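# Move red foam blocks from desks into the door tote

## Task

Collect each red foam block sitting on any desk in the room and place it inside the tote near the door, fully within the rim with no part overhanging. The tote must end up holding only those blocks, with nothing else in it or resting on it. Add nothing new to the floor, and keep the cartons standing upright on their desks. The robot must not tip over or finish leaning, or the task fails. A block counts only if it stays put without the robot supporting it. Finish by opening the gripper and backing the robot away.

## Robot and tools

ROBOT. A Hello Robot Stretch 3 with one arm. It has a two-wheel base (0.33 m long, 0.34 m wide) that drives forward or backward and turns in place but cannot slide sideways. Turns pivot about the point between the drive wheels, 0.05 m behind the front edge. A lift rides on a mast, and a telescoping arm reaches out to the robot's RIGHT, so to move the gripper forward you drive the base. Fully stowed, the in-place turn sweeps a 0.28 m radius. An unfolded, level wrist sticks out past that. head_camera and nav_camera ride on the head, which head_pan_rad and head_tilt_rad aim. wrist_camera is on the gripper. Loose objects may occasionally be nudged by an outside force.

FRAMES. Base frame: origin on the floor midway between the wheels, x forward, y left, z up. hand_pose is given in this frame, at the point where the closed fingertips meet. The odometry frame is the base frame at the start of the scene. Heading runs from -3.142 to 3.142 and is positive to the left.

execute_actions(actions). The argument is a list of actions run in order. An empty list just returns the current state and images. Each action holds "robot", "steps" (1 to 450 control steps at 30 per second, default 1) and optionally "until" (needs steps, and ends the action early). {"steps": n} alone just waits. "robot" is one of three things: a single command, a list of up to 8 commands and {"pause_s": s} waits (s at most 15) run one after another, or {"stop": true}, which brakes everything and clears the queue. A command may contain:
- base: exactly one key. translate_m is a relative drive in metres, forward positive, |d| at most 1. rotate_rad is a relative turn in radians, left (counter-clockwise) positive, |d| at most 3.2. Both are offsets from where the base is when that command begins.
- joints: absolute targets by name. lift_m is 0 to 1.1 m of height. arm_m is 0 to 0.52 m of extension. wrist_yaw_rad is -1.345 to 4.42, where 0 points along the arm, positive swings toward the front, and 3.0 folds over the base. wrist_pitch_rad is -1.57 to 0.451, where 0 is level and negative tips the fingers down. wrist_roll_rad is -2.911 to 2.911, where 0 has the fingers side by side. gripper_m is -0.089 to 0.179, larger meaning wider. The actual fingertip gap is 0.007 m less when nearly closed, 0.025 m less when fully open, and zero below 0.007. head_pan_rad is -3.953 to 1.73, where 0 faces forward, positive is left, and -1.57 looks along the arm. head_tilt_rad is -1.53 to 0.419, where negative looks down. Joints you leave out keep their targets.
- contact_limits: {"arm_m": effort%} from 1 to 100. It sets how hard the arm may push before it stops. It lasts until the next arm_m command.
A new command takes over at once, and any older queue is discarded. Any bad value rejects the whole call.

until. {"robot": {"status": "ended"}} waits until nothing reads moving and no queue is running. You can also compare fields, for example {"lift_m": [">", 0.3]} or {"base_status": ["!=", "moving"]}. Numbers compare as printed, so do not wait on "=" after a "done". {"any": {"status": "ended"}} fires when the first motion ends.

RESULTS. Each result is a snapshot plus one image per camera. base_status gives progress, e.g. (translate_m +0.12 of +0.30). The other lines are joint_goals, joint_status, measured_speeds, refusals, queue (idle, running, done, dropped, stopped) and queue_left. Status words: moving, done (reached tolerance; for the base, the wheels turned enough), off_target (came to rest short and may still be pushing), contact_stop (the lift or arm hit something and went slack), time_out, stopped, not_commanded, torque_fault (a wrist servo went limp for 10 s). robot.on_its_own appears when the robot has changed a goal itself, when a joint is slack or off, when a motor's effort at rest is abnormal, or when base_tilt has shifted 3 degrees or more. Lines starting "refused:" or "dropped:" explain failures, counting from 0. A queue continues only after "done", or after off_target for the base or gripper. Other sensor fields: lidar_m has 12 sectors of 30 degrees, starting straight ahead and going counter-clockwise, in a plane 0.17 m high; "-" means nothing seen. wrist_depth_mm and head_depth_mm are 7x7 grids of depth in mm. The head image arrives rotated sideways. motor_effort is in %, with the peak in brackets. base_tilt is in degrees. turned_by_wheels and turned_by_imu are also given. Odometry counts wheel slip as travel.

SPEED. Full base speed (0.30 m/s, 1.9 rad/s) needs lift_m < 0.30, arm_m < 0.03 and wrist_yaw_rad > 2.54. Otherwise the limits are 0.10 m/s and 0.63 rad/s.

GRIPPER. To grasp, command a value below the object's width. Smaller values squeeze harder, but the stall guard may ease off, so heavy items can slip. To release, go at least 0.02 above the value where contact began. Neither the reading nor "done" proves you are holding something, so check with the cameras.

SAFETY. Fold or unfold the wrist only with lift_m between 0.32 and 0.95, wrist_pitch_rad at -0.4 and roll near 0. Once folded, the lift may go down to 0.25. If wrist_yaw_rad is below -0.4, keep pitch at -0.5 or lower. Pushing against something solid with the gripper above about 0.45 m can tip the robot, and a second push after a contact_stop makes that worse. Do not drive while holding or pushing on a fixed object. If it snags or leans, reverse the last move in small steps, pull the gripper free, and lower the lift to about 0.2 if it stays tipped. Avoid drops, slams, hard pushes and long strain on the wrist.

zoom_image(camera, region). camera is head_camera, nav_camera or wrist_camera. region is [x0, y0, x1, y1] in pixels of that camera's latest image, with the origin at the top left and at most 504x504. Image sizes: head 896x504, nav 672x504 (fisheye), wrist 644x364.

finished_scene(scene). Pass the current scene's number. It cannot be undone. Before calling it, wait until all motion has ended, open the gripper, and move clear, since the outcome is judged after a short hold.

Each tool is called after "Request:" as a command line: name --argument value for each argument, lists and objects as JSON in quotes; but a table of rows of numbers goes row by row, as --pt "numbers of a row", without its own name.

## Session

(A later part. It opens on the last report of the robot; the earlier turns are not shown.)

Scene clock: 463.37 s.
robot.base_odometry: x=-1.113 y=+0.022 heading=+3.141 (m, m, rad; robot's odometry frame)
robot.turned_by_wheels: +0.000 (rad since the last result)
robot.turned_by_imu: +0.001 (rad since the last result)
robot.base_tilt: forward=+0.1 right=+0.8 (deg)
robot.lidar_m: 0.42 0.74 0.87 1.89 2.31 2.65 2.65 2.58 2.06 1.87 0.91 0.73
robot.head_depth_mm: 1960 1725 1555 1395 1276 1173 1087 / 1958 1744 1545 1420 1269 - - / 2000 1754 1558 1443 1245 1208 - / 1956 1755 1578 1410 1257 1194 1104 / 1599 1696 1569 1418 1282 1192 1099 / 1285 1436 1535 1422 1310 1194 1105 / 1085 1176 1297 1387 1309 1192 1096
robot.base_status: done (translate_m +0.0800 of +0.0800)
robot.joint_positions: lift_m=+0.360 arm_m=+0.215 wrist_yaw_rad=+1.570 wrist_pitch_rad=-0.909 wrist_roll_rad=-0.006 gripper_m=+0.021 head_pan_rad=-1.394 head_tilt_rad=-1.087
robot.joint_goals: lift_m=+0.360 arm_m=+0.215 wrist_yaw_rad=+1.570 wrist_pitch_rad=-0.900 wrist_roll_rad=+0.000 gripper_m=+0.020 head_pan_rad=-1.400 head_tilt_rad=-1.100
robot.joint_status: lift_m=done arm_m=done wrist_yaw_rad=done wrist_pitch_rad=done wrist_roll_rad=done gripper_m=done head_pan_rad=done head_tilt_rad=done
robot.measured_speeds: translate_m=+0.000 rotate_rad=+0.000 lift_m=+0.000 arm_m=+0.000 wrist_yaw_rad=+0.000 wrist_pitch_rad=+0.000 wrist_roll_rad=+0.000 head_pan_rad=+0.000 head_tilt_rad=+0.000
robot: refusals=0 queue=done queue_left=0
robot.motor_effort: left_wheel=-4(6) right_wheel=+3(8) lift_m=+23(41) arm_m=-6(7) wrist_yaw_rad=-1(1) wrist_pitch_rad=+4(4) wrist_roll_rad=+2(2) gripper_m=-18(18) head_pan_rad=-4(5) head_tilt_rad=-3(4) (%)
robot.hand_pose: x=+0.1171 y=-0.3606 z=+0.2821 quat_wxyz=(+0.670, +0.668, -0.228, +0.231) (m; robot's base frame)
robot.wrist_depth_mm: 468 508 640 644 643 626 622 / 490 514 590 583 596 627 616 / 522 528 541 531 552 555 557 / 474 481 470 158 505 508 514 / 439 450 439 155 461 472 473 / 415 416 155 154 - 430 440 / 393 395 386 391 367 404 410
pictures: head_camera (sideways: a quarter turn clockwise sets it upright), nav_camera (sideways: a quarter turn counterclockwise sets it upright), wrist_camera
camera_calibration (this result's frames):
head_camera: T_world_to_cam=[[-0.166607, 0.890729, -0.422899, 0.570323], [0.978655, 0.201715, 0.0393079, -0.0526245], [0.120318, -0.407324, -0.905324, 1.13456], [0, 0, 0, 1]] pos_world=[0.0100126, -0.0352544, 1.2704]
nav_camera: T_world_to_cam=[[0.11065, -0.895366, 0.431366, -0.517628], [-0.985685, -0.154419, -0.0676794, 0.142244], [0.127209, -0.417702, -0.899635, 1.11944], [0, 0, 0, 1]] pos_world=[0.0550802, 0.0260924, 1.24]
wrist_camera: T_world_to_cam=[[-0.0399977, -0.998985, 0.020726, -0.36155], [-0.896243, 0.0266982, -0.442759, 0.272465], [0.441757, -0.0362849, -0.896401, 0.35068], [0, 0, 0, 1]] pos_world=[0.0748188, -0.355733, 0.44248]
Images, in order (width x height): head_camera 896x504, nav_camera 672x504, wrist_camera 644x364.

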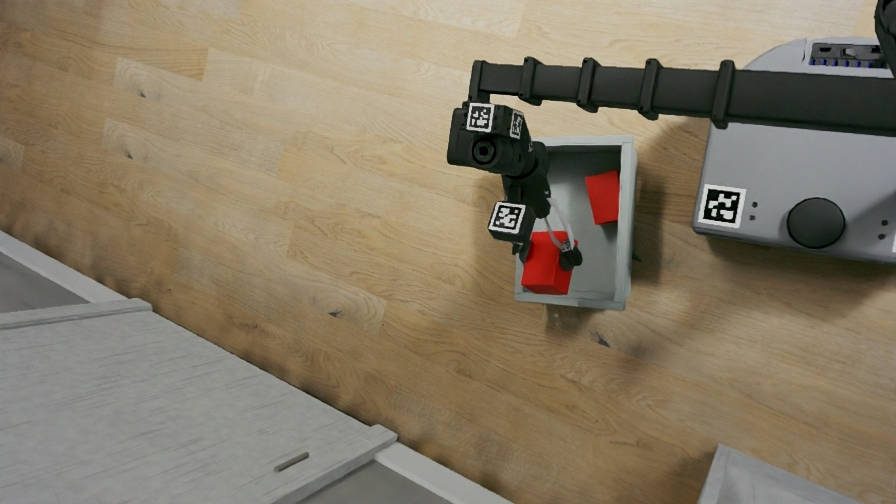

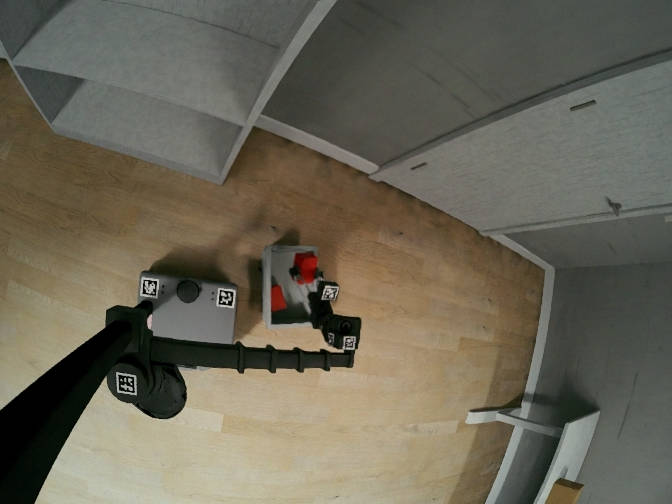

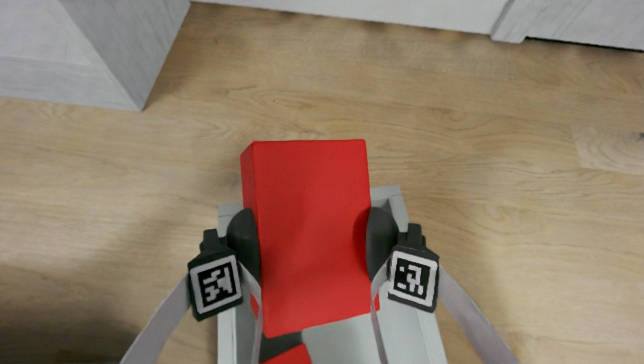

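Request:
execute_actions --actions '[{"robot":[{"base":{"translate_m":-0.035}},{"joints":{"lift_m":0.27}},{"joints":{"gripper_m":0.09}},{"pause_s":0.5},{"joints":{"lift_m":0.5}}],"steps":450,"until":{"robot":{"status":"ended"}}}]'

Scene clock: 475.03 s.
robot.base_odometry: x=-1.078 y=+0.022 heading=+3.141 (m, m, rad; robot's odometry frame)
robot.turned_by_wheels: +0.000 (rad since the last result)
robot.turned_by_imu: +0.002 (rad since the last result)
robot.base_tilt: forward=-0.1 right=+0.8 (deg)
robot.lidar_m: 0.45 0.78 0.89 1.89 2.30 2.63 2.61 2.56 2.05 1.96 0.95 0.77
robot.head_depth_mm: 1956 1716 1527 1419 1265 1168 1074 / 1958 1742 1553 1368 1278 1201 - / 2000 1744 1547 1446 1236 1214 - / 1972 1753 1558 1433 1247 1201 1107 / 1665 1731 1568 1425 1270 1191 1101 / 1360 1498 1566 1431 1305 1194 1104 / 1130 1240 1348 1411 1308 1195 1112
robot.base_status: done (translate_m -0.0350 of -0.0350)
robot.joint_positions: lift_m=+0.500 arm_m=+0.215 wrist_yaw_rad=+1.570 wrist_pitch_rad=-0.909 wrist_roll_rad=-0.006 gripper_m=+0.090 head_pan_rad=-1.394 head_tilt_rad=-1.087
robot.joint_goals: lift_m=+0.500 arm_m=+0.215 wrist_yaw_rad=+1.570 wrist_pitch_rad=-0.900 wrist_roll_rad=+0.000 gripper_m=+0.090 head_pan_rad=-1.400 head_tilt_rad=-1.100
robot.joint_status: lift_m=done arm_m=done wrist_yaw_rad=done wrist_pitch_rad=done wrist_roll_rad=done gripper_m=done head_pan_rad=done head_tilt_rad=done
robot.measured_speeds: translate_m=+0.000 rotate_rad=+0.000 lift_m=+0.000 arm_m=+0.000 wrist_yaw_rad=+0.000 wrist_pitch_rad=+0.000 wrist_roll_rad=+0.000 head_pan_rad=+0.000 head_tilt_rad=+0.000
robot: refusals=0 queue=done queue_left=0
robot.motor_effort: left_wheel=-4(10) right_wheel=+3(5) lift_m=+41(43) arm_m=-5(5) wrist_yaw_rad=+0(0) wrist_pitch_rad=+4(4) wrist_roll_rad=+2(2) gripper_m=+1(80) head_pan_rad=-5(5) head_tilt_rad=-4(4) (%)
robot.hand_pose: x=+0.1170 y=-0.3606 z=+0.4213 quat_wxyz=(+0.670, +0.668, -0.228, +0.231) (m; robot's base frame)
robot.wrist_depth_mm: 662 519 762 748 723 677 657 / 620 611 771 786 799 777 777 / 668 678 707 720 733 738 734 / 638 639 645 666 662 667 698 / 590 598 599 554 621 619 633 / 544 557 558 551 487 573 579 / 511 517 512 517 527 539 551
pictures: head_camera (sideways: a quarter turn clockwise sets it upright), nav_camera (sideways: a quarter turn counterclockwise sets it upright), wrist_camera
camera_calibration (this result's frames):
head_camera: T_world_to_cam=[[-0.166607, 0.890729, -0.422899, 0.570323], [0.978655, 0.201716, 0.0393079, -0.0526244], [0.120318, -0.407324, -0.905324, 1.13456], [0, 0, 0, 1]] pos_world=[0.0100126, -0.0352544, 1.2704]
nav_camera: T_world_to_cam=[[0.110651, -0.895366, 0.431366, -0.517628], [-0.985685, -0.154419, -0.0676794, 0.142244], [0.127209, -0.417702, -0.899635, 1.11944], [0, 0, 0, 1]] pos_world=[0.0550802, 0.0260924, 1.24]
wrist_camera: T_world_to_cam=[[-0.0399976, -0.998985, 0.0207289, -0.364436], [-0.896278, 0.0266997, -0.442689, 0.334051], [0.441686, -0.0362854, -0.896436, 0.475478], [0, 0, 0, 1]] pos_world=[0.0748144, -0.355732, 0.581671]
Images, in order (width x height): head_camera 896x504, nav_camera 672x504, wrist_camera 644x364.

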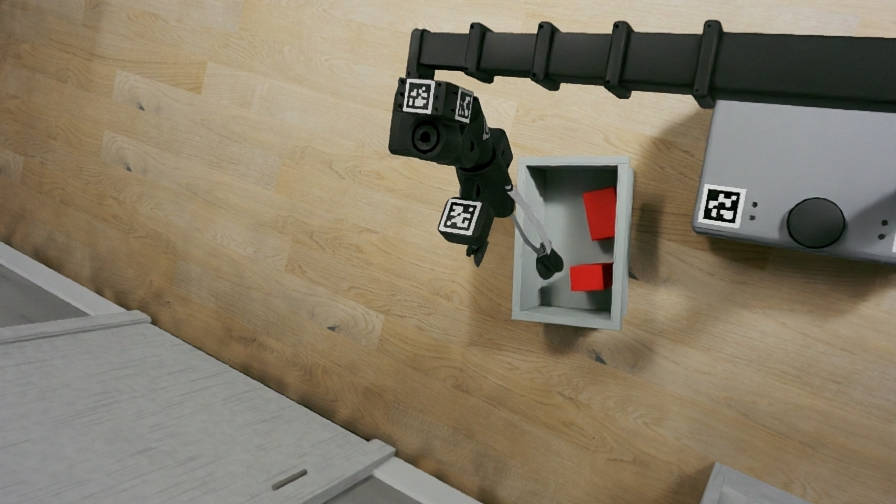

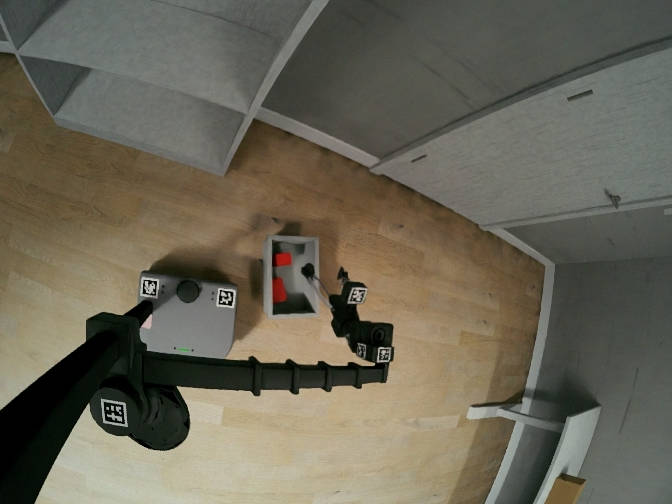

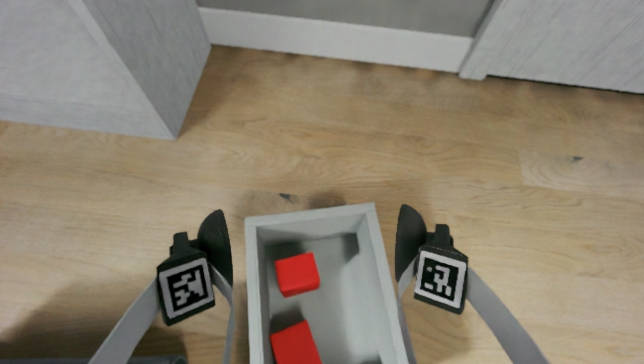

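Request:
execute_actions --actions '[{"robot":[{"joints":{"arm_m":0,"wrist_pitch_rad":-0.4}},{"joints":{"wrist_yaw_rad":3.0}},{"joints":{"lift_m":0.28}},{"base":{"translate_m":-0.5}},{"base":{"rotate_rad":1.505},"joints":{"head_pan_rad":0,"head_tilt_rad":-0.6}},{"base":{"translate_m":0.9}}],"steps":450,"until":{"robot":{"status":"ended"}}},{"steps":450,"until":{"robot":{"status":"ended"}}}]'

Scene clock: 509.37 s.
robot.base_odometry: x=-0.638 y=-0.877 heading=-1.637 (m, m, rad; robot's odometry frame)
robot.turned_by_wheels: +1.505 (rad since the last result)
robot.turned_by_imu: +1.512 (rad since the last result)
robot.base_tilt: forward=-0.2 right=+1.0 (deg)
robot.lidar_m: 1.03 0.94 2.25 2.03 2.58 2.99 2.84 1.74 1.29 0.99 1.38 1.52
robot.head_depth_mm: 1224 1344 1444 895 1614 1417 1209 / 1219 1355 1325 974 1423 1425 1211 / 1227 1355 1329 977 1635 1425 1216 / 1250 1376 1277 946 1690 1433 1225 / 1251 1384 924 952 1642 1440 1218 / 1256 1389 941 958 1710 1413 1228 / 1260 1399 949 961 1597 1446 1231
robot.base_status: done (translate_m +0.9000 of +0.9000)
robot.joint_positions: lift_m=+0.280 arm_m=+0.002 wrist_yaw_rad=+2.999 wrist_pitch_rad=-0.417 wrist_roll_rad=-0.006 gripper_m=+0.090 head_pan_rad=-0.007 head_tilt_rad=-0.605
robot.joint_goals: lift_m=+0.280 arm_m=+0.000 wrist_yaw_rad=+3.000 wrist_pitch_rad=-0.400 wrist_roll_rad=+0.000 gripper_m=+0.090 head_pan_rad=+0.000 head_tilt_rad=-0.600
robot.joint_status: lift_m=done arm_m=done wrist_yaw_rad=done wrist_pitch_rad=done wrist_roll_rad=done gripper_m=done head_pan_rad=done head_tilt_rad=done
robot.measured_speeds: translate_m=+0.000 rotate_rad=+0.000 lift_m=+0.000 arm_m=+0.000 wrist_yaw_rad=+0.000 wrist_pitch_rad=+0.000 wrist_roll_rad=+0.000 head_pan_rad=+0.000 head_tilt_rad=+0.000
robot: refusals=0 queue=done queue_left=0
robot.motor_effort: left_wheel=-4(16) right_wheel=+3(11) lift_m=+23(41) arm_m=-6(8) wrist_yaw_rad=+1(1) wrist_pitch_rad=+6(8) wrist_roll_rad=+2(2) gripper_m=+1(0) head_pan_rad=+4(58) head_tilt_rad=+1(20) (%)
robot.hand_pose: x=+0.0106 y=+0.0757 z=+0.2932 quat_wxyz=(+0.195, +0.698, +0.098, +0.682) (m; robot's base frame)
robot.wrist_depth_mm: - - - - - - - / - - - - - - - / 881 - 927 936 962 964 983 / 689 700 691 731 720 717 738 / 559 567 585 592 603 572 591 / 485 503 - 508 489 492 494 / - - - - 429 428 429
pictures: head_camera (sideways: a quarter turn clockwise sets it upright), nav_camera (sideways: a quarter turn counterclockwise sets it upright), wrist_camera
camera_calibration (this result's frames):
head_camera: T_world_to_cam=[[-0.606755, -0.00274522, -0.794884, 1.05768], [-0.0343372, 0.999151, 0.0227597, -0.0249211], [0.794147, 0.0411037, -0.606334, 0.741682], [0, 0, 0, 1]] pos_world=[0.0518919, -0.00268235, 1.29101]
nav_camera: T_world_to_cam=[[0.597743, -0.0530906, 0.799928, -1.00082], [0.00515872, -0.997529, -0.0700602, 0.139343], [0.801671, 0.0460046, -0.595993, 0.720499], [0, 0, 0, 1]] pos_world=[0.0199113, 0.0527183, 1.23976]
wrist_camera: T_world_to_cam=[[0.982634, -0.185556, -0.00047749, 0.00365325], [-0.108323, -0.571547, -0.813388, 0.315875], [0.150656, 0.799314, -0.581721, 0.271035], [0, 0, 0, 1]] pos_world=[-0.0102062, -0.0354268, 0.414598]
Images, in order (width x height): head_camera 896x504, nav_camera 672x504, wrist_camera 644x364.

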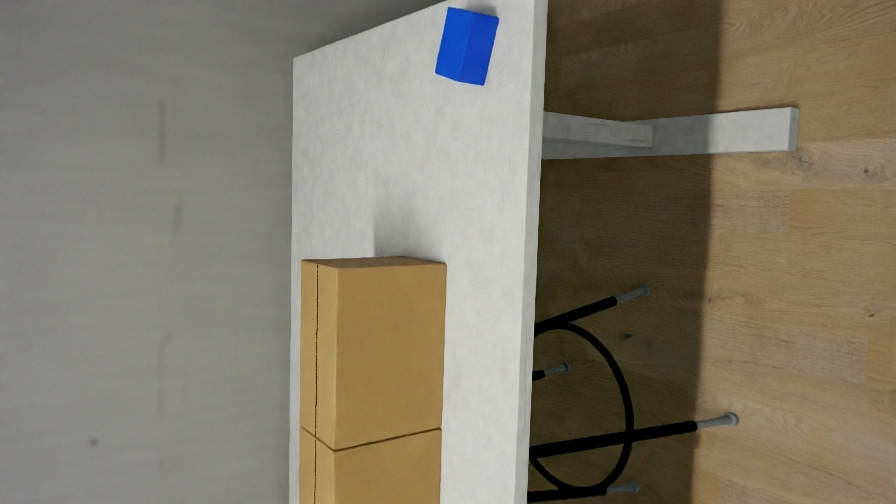

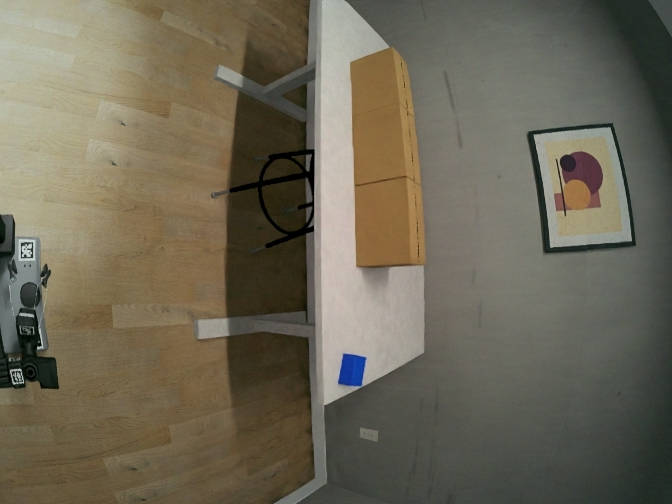

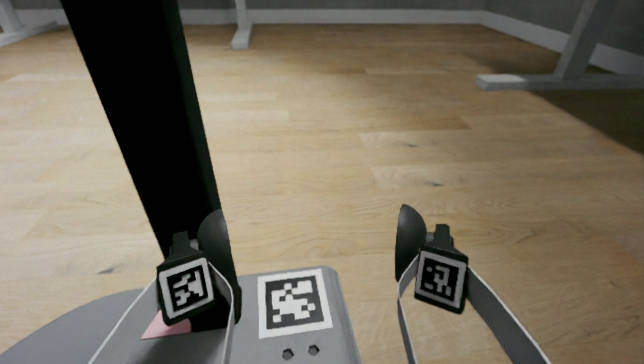

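Request:
execute_actions --actions '[{"robot":[{"base":{"translate_m":0.32}},{"base":{"rotate_rad":1.57},"joints":{"lift_m":0.9,"head_pan_rad":-1.3,"head_tilt_rad":-0.7}},{"joints":{"wrist_yaw_rad":1.5}},{"joints":{"lift_m":1.05,"arm_m":0.52,"wrist_pitch_rad":-0.5}}],"steps":450,"until":{"robot":{"status":"ended"}}},{"steps":450,"until":{"robot":{"status":"ended"}}}]'

Scene clock: 537.57 s.
robot.base_odometry: x=-0.659 y=-1.196 heading=-0.067 (m, m, rad; robot's odometry frame)
robot.turned_by_wheels: +1.570 (rad since the last result)
robot.turned_by_imu: +1.580 (rad since the last result)
robot.base_tilt: forward=+0.0 right=+0.9 (deg)
robot.lidar_m: 2.07 2.55 3.28 3.14 1.52 1.07 1.32 1.40 0.73 0.72 0.66 1.27
robot.head_depth_mm: 929 1083 1110 861 706 612 1145 / 998 1121 1109 720 707 642 1169 / 1015 1130 1123 660 710 1265 1176 / 1049 1172 1118 693 714 1307 1176 / 1089 1227 1130 734 716 1339 1178 / 1130 1269 783 775 736 1366 1179 / 1167 1326 788 808 763 1367 1181
robot.base_status: done (rotate_rad +1.5699 of +1.5700)
robot.joint_positions: lift_m=+1.050 arm_m=+0.520 wrist_yaw_rad=+1.500 wrist_pitch_rad=-0.512 wrist_roll_rad=-0.006 gripper_m=+0.090 head_pan_rad=-1.293 head_tilt_rad=-0.692
robot.joint_goals: lift_m=+1.050 arm_m=+0.520 wrist_yaw_rad=+1.500 wrist_pitch_rad=-0.500 wrist_roll_rad=+0.000 gripper_m=+0.090 head_pan_rad=-1.300 head_tilt_rad=-0.700
robot.joint_status: lift_m=done arm_m=done wrist_yaw_rad=done wrist_pitch_rad=done wrist_roll_rad=done gripper_m=done head_pan_rad=done head_tilt_rad=done
robot.measured_speeds: translate_m=+0.000 rotate_rad=+0.000 lift_m=+0.000 arm_m=+0.000 wrist_yaw_rad=+0.000 wrist_pitch_rad=+0.000 wrist_roll_rad=+0.000 head_pan_rad=+0.000 head_tilt_rad=+0.000
robot: refusals=0 queue=done queue_left=0
robot.motor_effort: left_wheel=-4(13) right_wheel=+2(11) lift_m=+42(44) arm_m=+4(3) wrist_yaw_rad=+0(3) wrist_pitch_rad=+5(7) wrist_roll_rad=+2(2) gripper_m=+0(0) head_pan_rad=-5(58) head_tilt_rad=-3(8) (%)
robot.hand_pose: x=+0.1896 y=-0.6797 z=+1.0417 quat_wxyz=(+0.624, +0.596, -0.376, +0.337) (m; robot's base frame)
robot.wrist_depth_mm: - - - - - 816 546 / - - - - - 815 555 / - - 559 807 867 803 555 / - - 420 649 686 692 566 / - - 351 565 610 585 558 / - - 292 485 510 506 508 / - 424 260 432 438 440 451
pictures: head_camera (sideways: a quarter turn clockwise sets it upright), nav_camera (sideways: a quarter turn counterclockwise sets it upright), wrist_camera
camera_calibration (this result's frames):
head_camera: T_world_to_cam=[[-0.19118, 0.645547, -0.739404, 0.98283], [0.949922, 0.311384, 0.0262464, -0.0354616], [0.247182, -0.697358, -0.67275, 0.831413], [0, 0, 0, 1]] pos_world=[0.0160732, -0.0436282, 1.28697]
nav_camera: T_world_to_cam=[[0.135188, -0.653023, 0.745175, -0.926628], [-0.957647, -0.279092, -0.0708437, 0.146228], [0.254235, -0.704037, -0.663096, 0.811128], [0, 0, 0, 1]] pos_world=[0.0590873, 0.00676602, 1.23871]
wrist_camera: T_world_to_cam=[[-0.114871, -0.993373, 0.0037195, -0.657395], [-0.652017, 0.0725715, -0.754723, 0.99216], [0.749452, -0.0891209, -0.656033, 0.643275], [0, 0, 0, 1]] pos_world=[0.0892858, -0.667712, 1.17326]
Images, in order (width x height): head_camera 896x504, nav_camera 672x504, wrist_camera 644x364.

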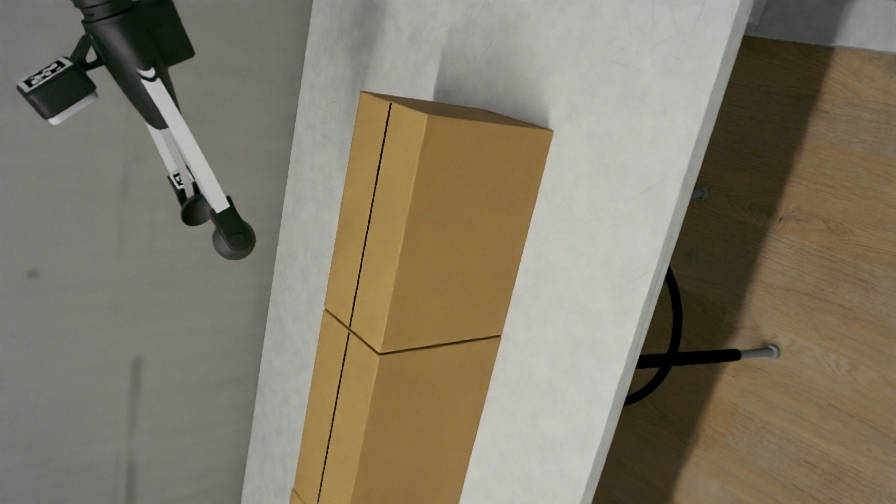

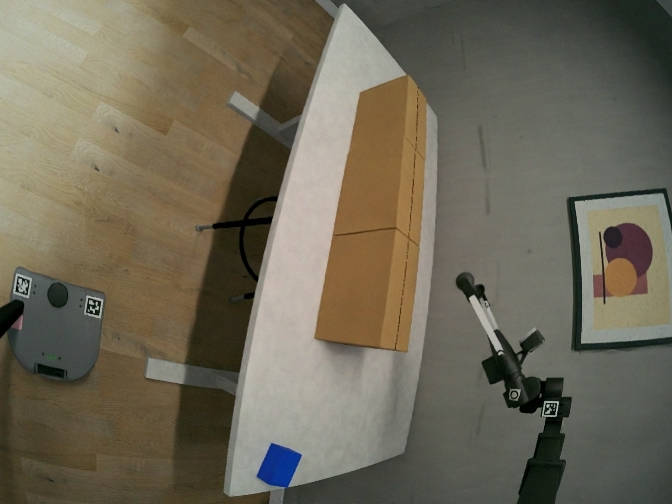

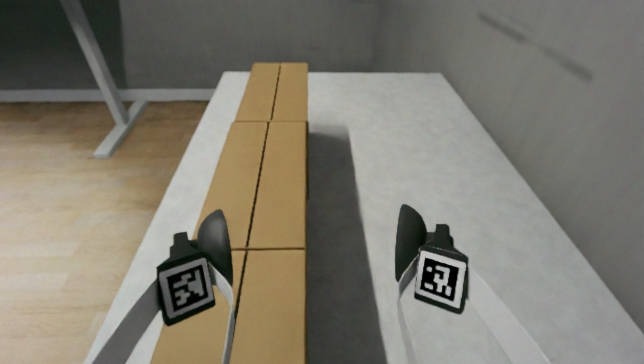

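Request:
execute_actions --actions '[{"robot":{"joints":{"arm_m":0}},"steps":450,"until":{"robot":{"status":"ended"}}}]'

Request:
finished_scene --scene 2

Scene clock: 545.70 s.
robot.base_odometry: x=-0.659 y=-1.196 heading=-0.067 (m, m, rad; robot's odometry frame)
robot.turned_by_wheels: +0.000 (rad since the last result)
robot.turned_by_imu: +0.001 (rad since the last result)
robot.base_tilt: forward=-0.1 right=+0.8 (deg)
robot.lidar_m: 2.07 2.56 3.28 3.14 1.52 1.07 1.32 1.40 0.72 0.72 0.66 1.27
robot.head_depth_mm: 951 1054 1108 891 - - 1138 / 980 1094 1107 721 747 - 1148 / 1014 1135 1120 662 - - 1155 / 1054 1171 1130 664 - - 1182 / 1080 1227 1185 - - - 1179 / 1122 1275 783 - 704 1340 1162 / 1167 1323 791 806 1503 1377 1169
robot.base_status: done (rotate_rad +1.5699 of +1.5700)
robot.joint_positions: lift_m=+1.050 arm_m=+0.002 wrist_yaw_rad=+1.500 wrist_pitch_rad=-0.512 wrist_roll_rad=-0.006 gripper_m=+0.090 head_pan_rad=-1.293 head_tilt_rad=-0.692
robot.joint_goals: lift_m=+1.050 arm_m=+0.000 wrist_yaw_rad=+1.500 wrist_pitch_rad=-0.500 wrist_roll_rad=+0.000 gripper_m=+0.090 head_pan_rad=-1.300 head_tilt_rad=-0.700
robot.joint_status: lift_m=done arm_m=done wrist_yaw_rad=done wrist_pitch_rad=done wrist_roll_rad=done gripper_m=done head_pan_rad=done head_tilt_rad=done
robot.measured_speeds: translate_m=+0.000 rotate_rad=+0.000 lift_m=+0.000 arm_m=+0.000 wrist_yaw_rad=+0.000 wrist_pitch_rad=+0.000 wrist_roll_rad=+0.000 head_pan_rad=+0.000 head_tilt_rad=+0.000
robot: refusals=0 queue=done queue_left=0
robot.motor_effort: left_wheel=-4(4) right_wheel=+3(2) lift_m=+41(41) arm_m=-5(6) wrist_yaw_rad=+0(0) wrist_pitch_rad=+4(5) wrist_roll_rad=+1(2) gripper_m=+0(1) head_pan_rad=-5(5) head_tilt_rad=-3(3) (%)
robot.hand_pose: x=+0.1896 y=-0.1616 z=+1.0417 quat_wxyz=(+0.624, +0.596, -0.376, +0.337) (m; robot's base frame)
robot.wrist_depth_mm: - - - - - - - / - - - - - 729 - / - - - - 927 648 528 / - - - - 758 645 460 / - - - - - 565 438 / - - - - - 508 435 / - - - - - 461 428
pictures: head_camera (sideways: a quarter turn clockwise sets it upright), nav_camera (sideways: a quarter turn counterclockwise sets it upright), wrist_camera
camera_calibration (this result's frames):
head_camera: T_world_to_cam=[[-0.191181, 0.64555, -0.739402, 0.982827], [0.949922, 0.311384, 0.0262466, -0.0354618], [0.247181, -0.697356, -0.672753, 0.831416], [0, 0, 0, 1]] pos_world=[0.0160732, -0.0436282, 1.28697]
nav_camera: T_world_to_cam=[[0.135189, -0.653026, 0.745172, -0.926625], [-0.957648, -0.279092, -0.0708438, 0.146228], [0.254234, -0.704035, -0.663098, 0.811132], [0, 0, 0, 1]] pos_world=[0.0590872, 0.00676622, 1.23871]
wrist_camera: T_world_to_cam=[[-0.114708, -0.993392, 0.00372143, -0.142804], [-0.65206, 0.0724667, -0.754696, 0.954517], [0.74944, -0.0889961, -0.656064, 0.689497], [0, 0, 0, 1]] pos_world=[0.0892857, -0.149669, 1.17326]
Images, in order (width x height): head_camera 896x504, nav_camera 672x504, wrist_camera 644x364.

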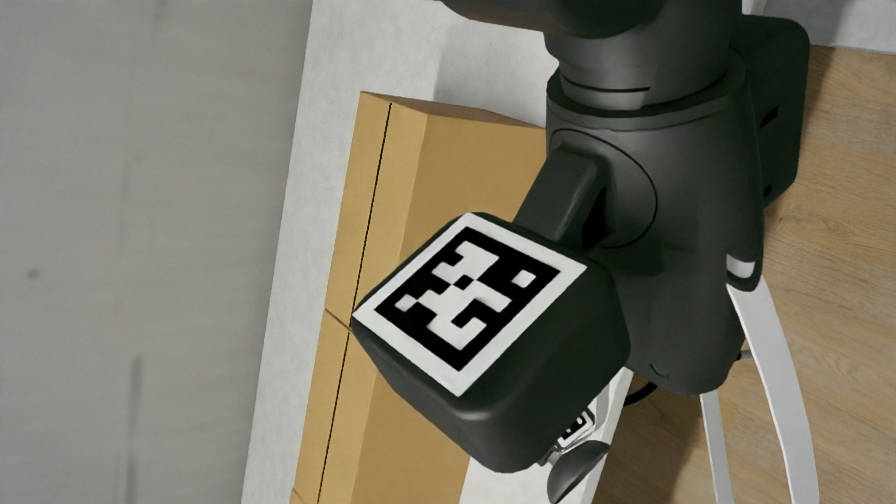

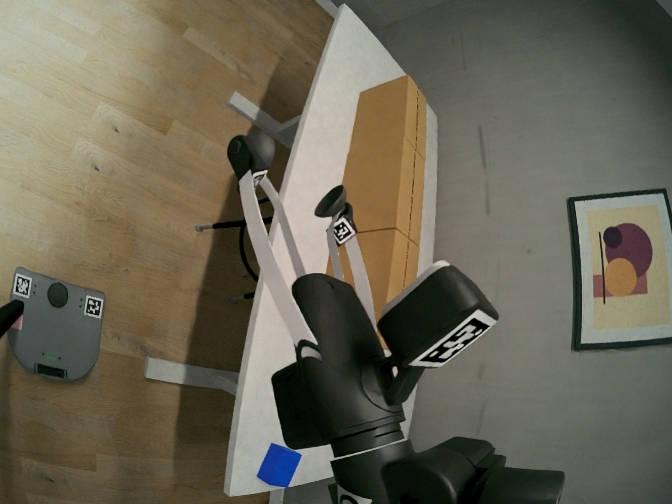

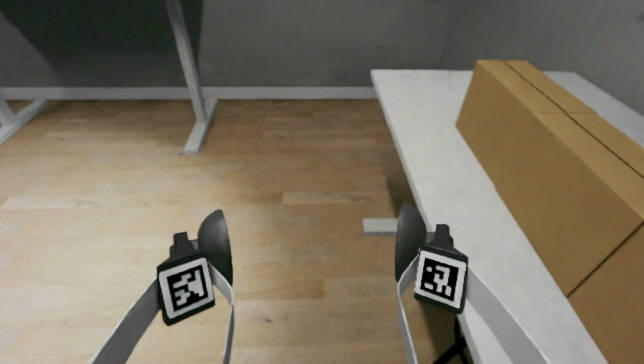

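The scene is finished: the task was done.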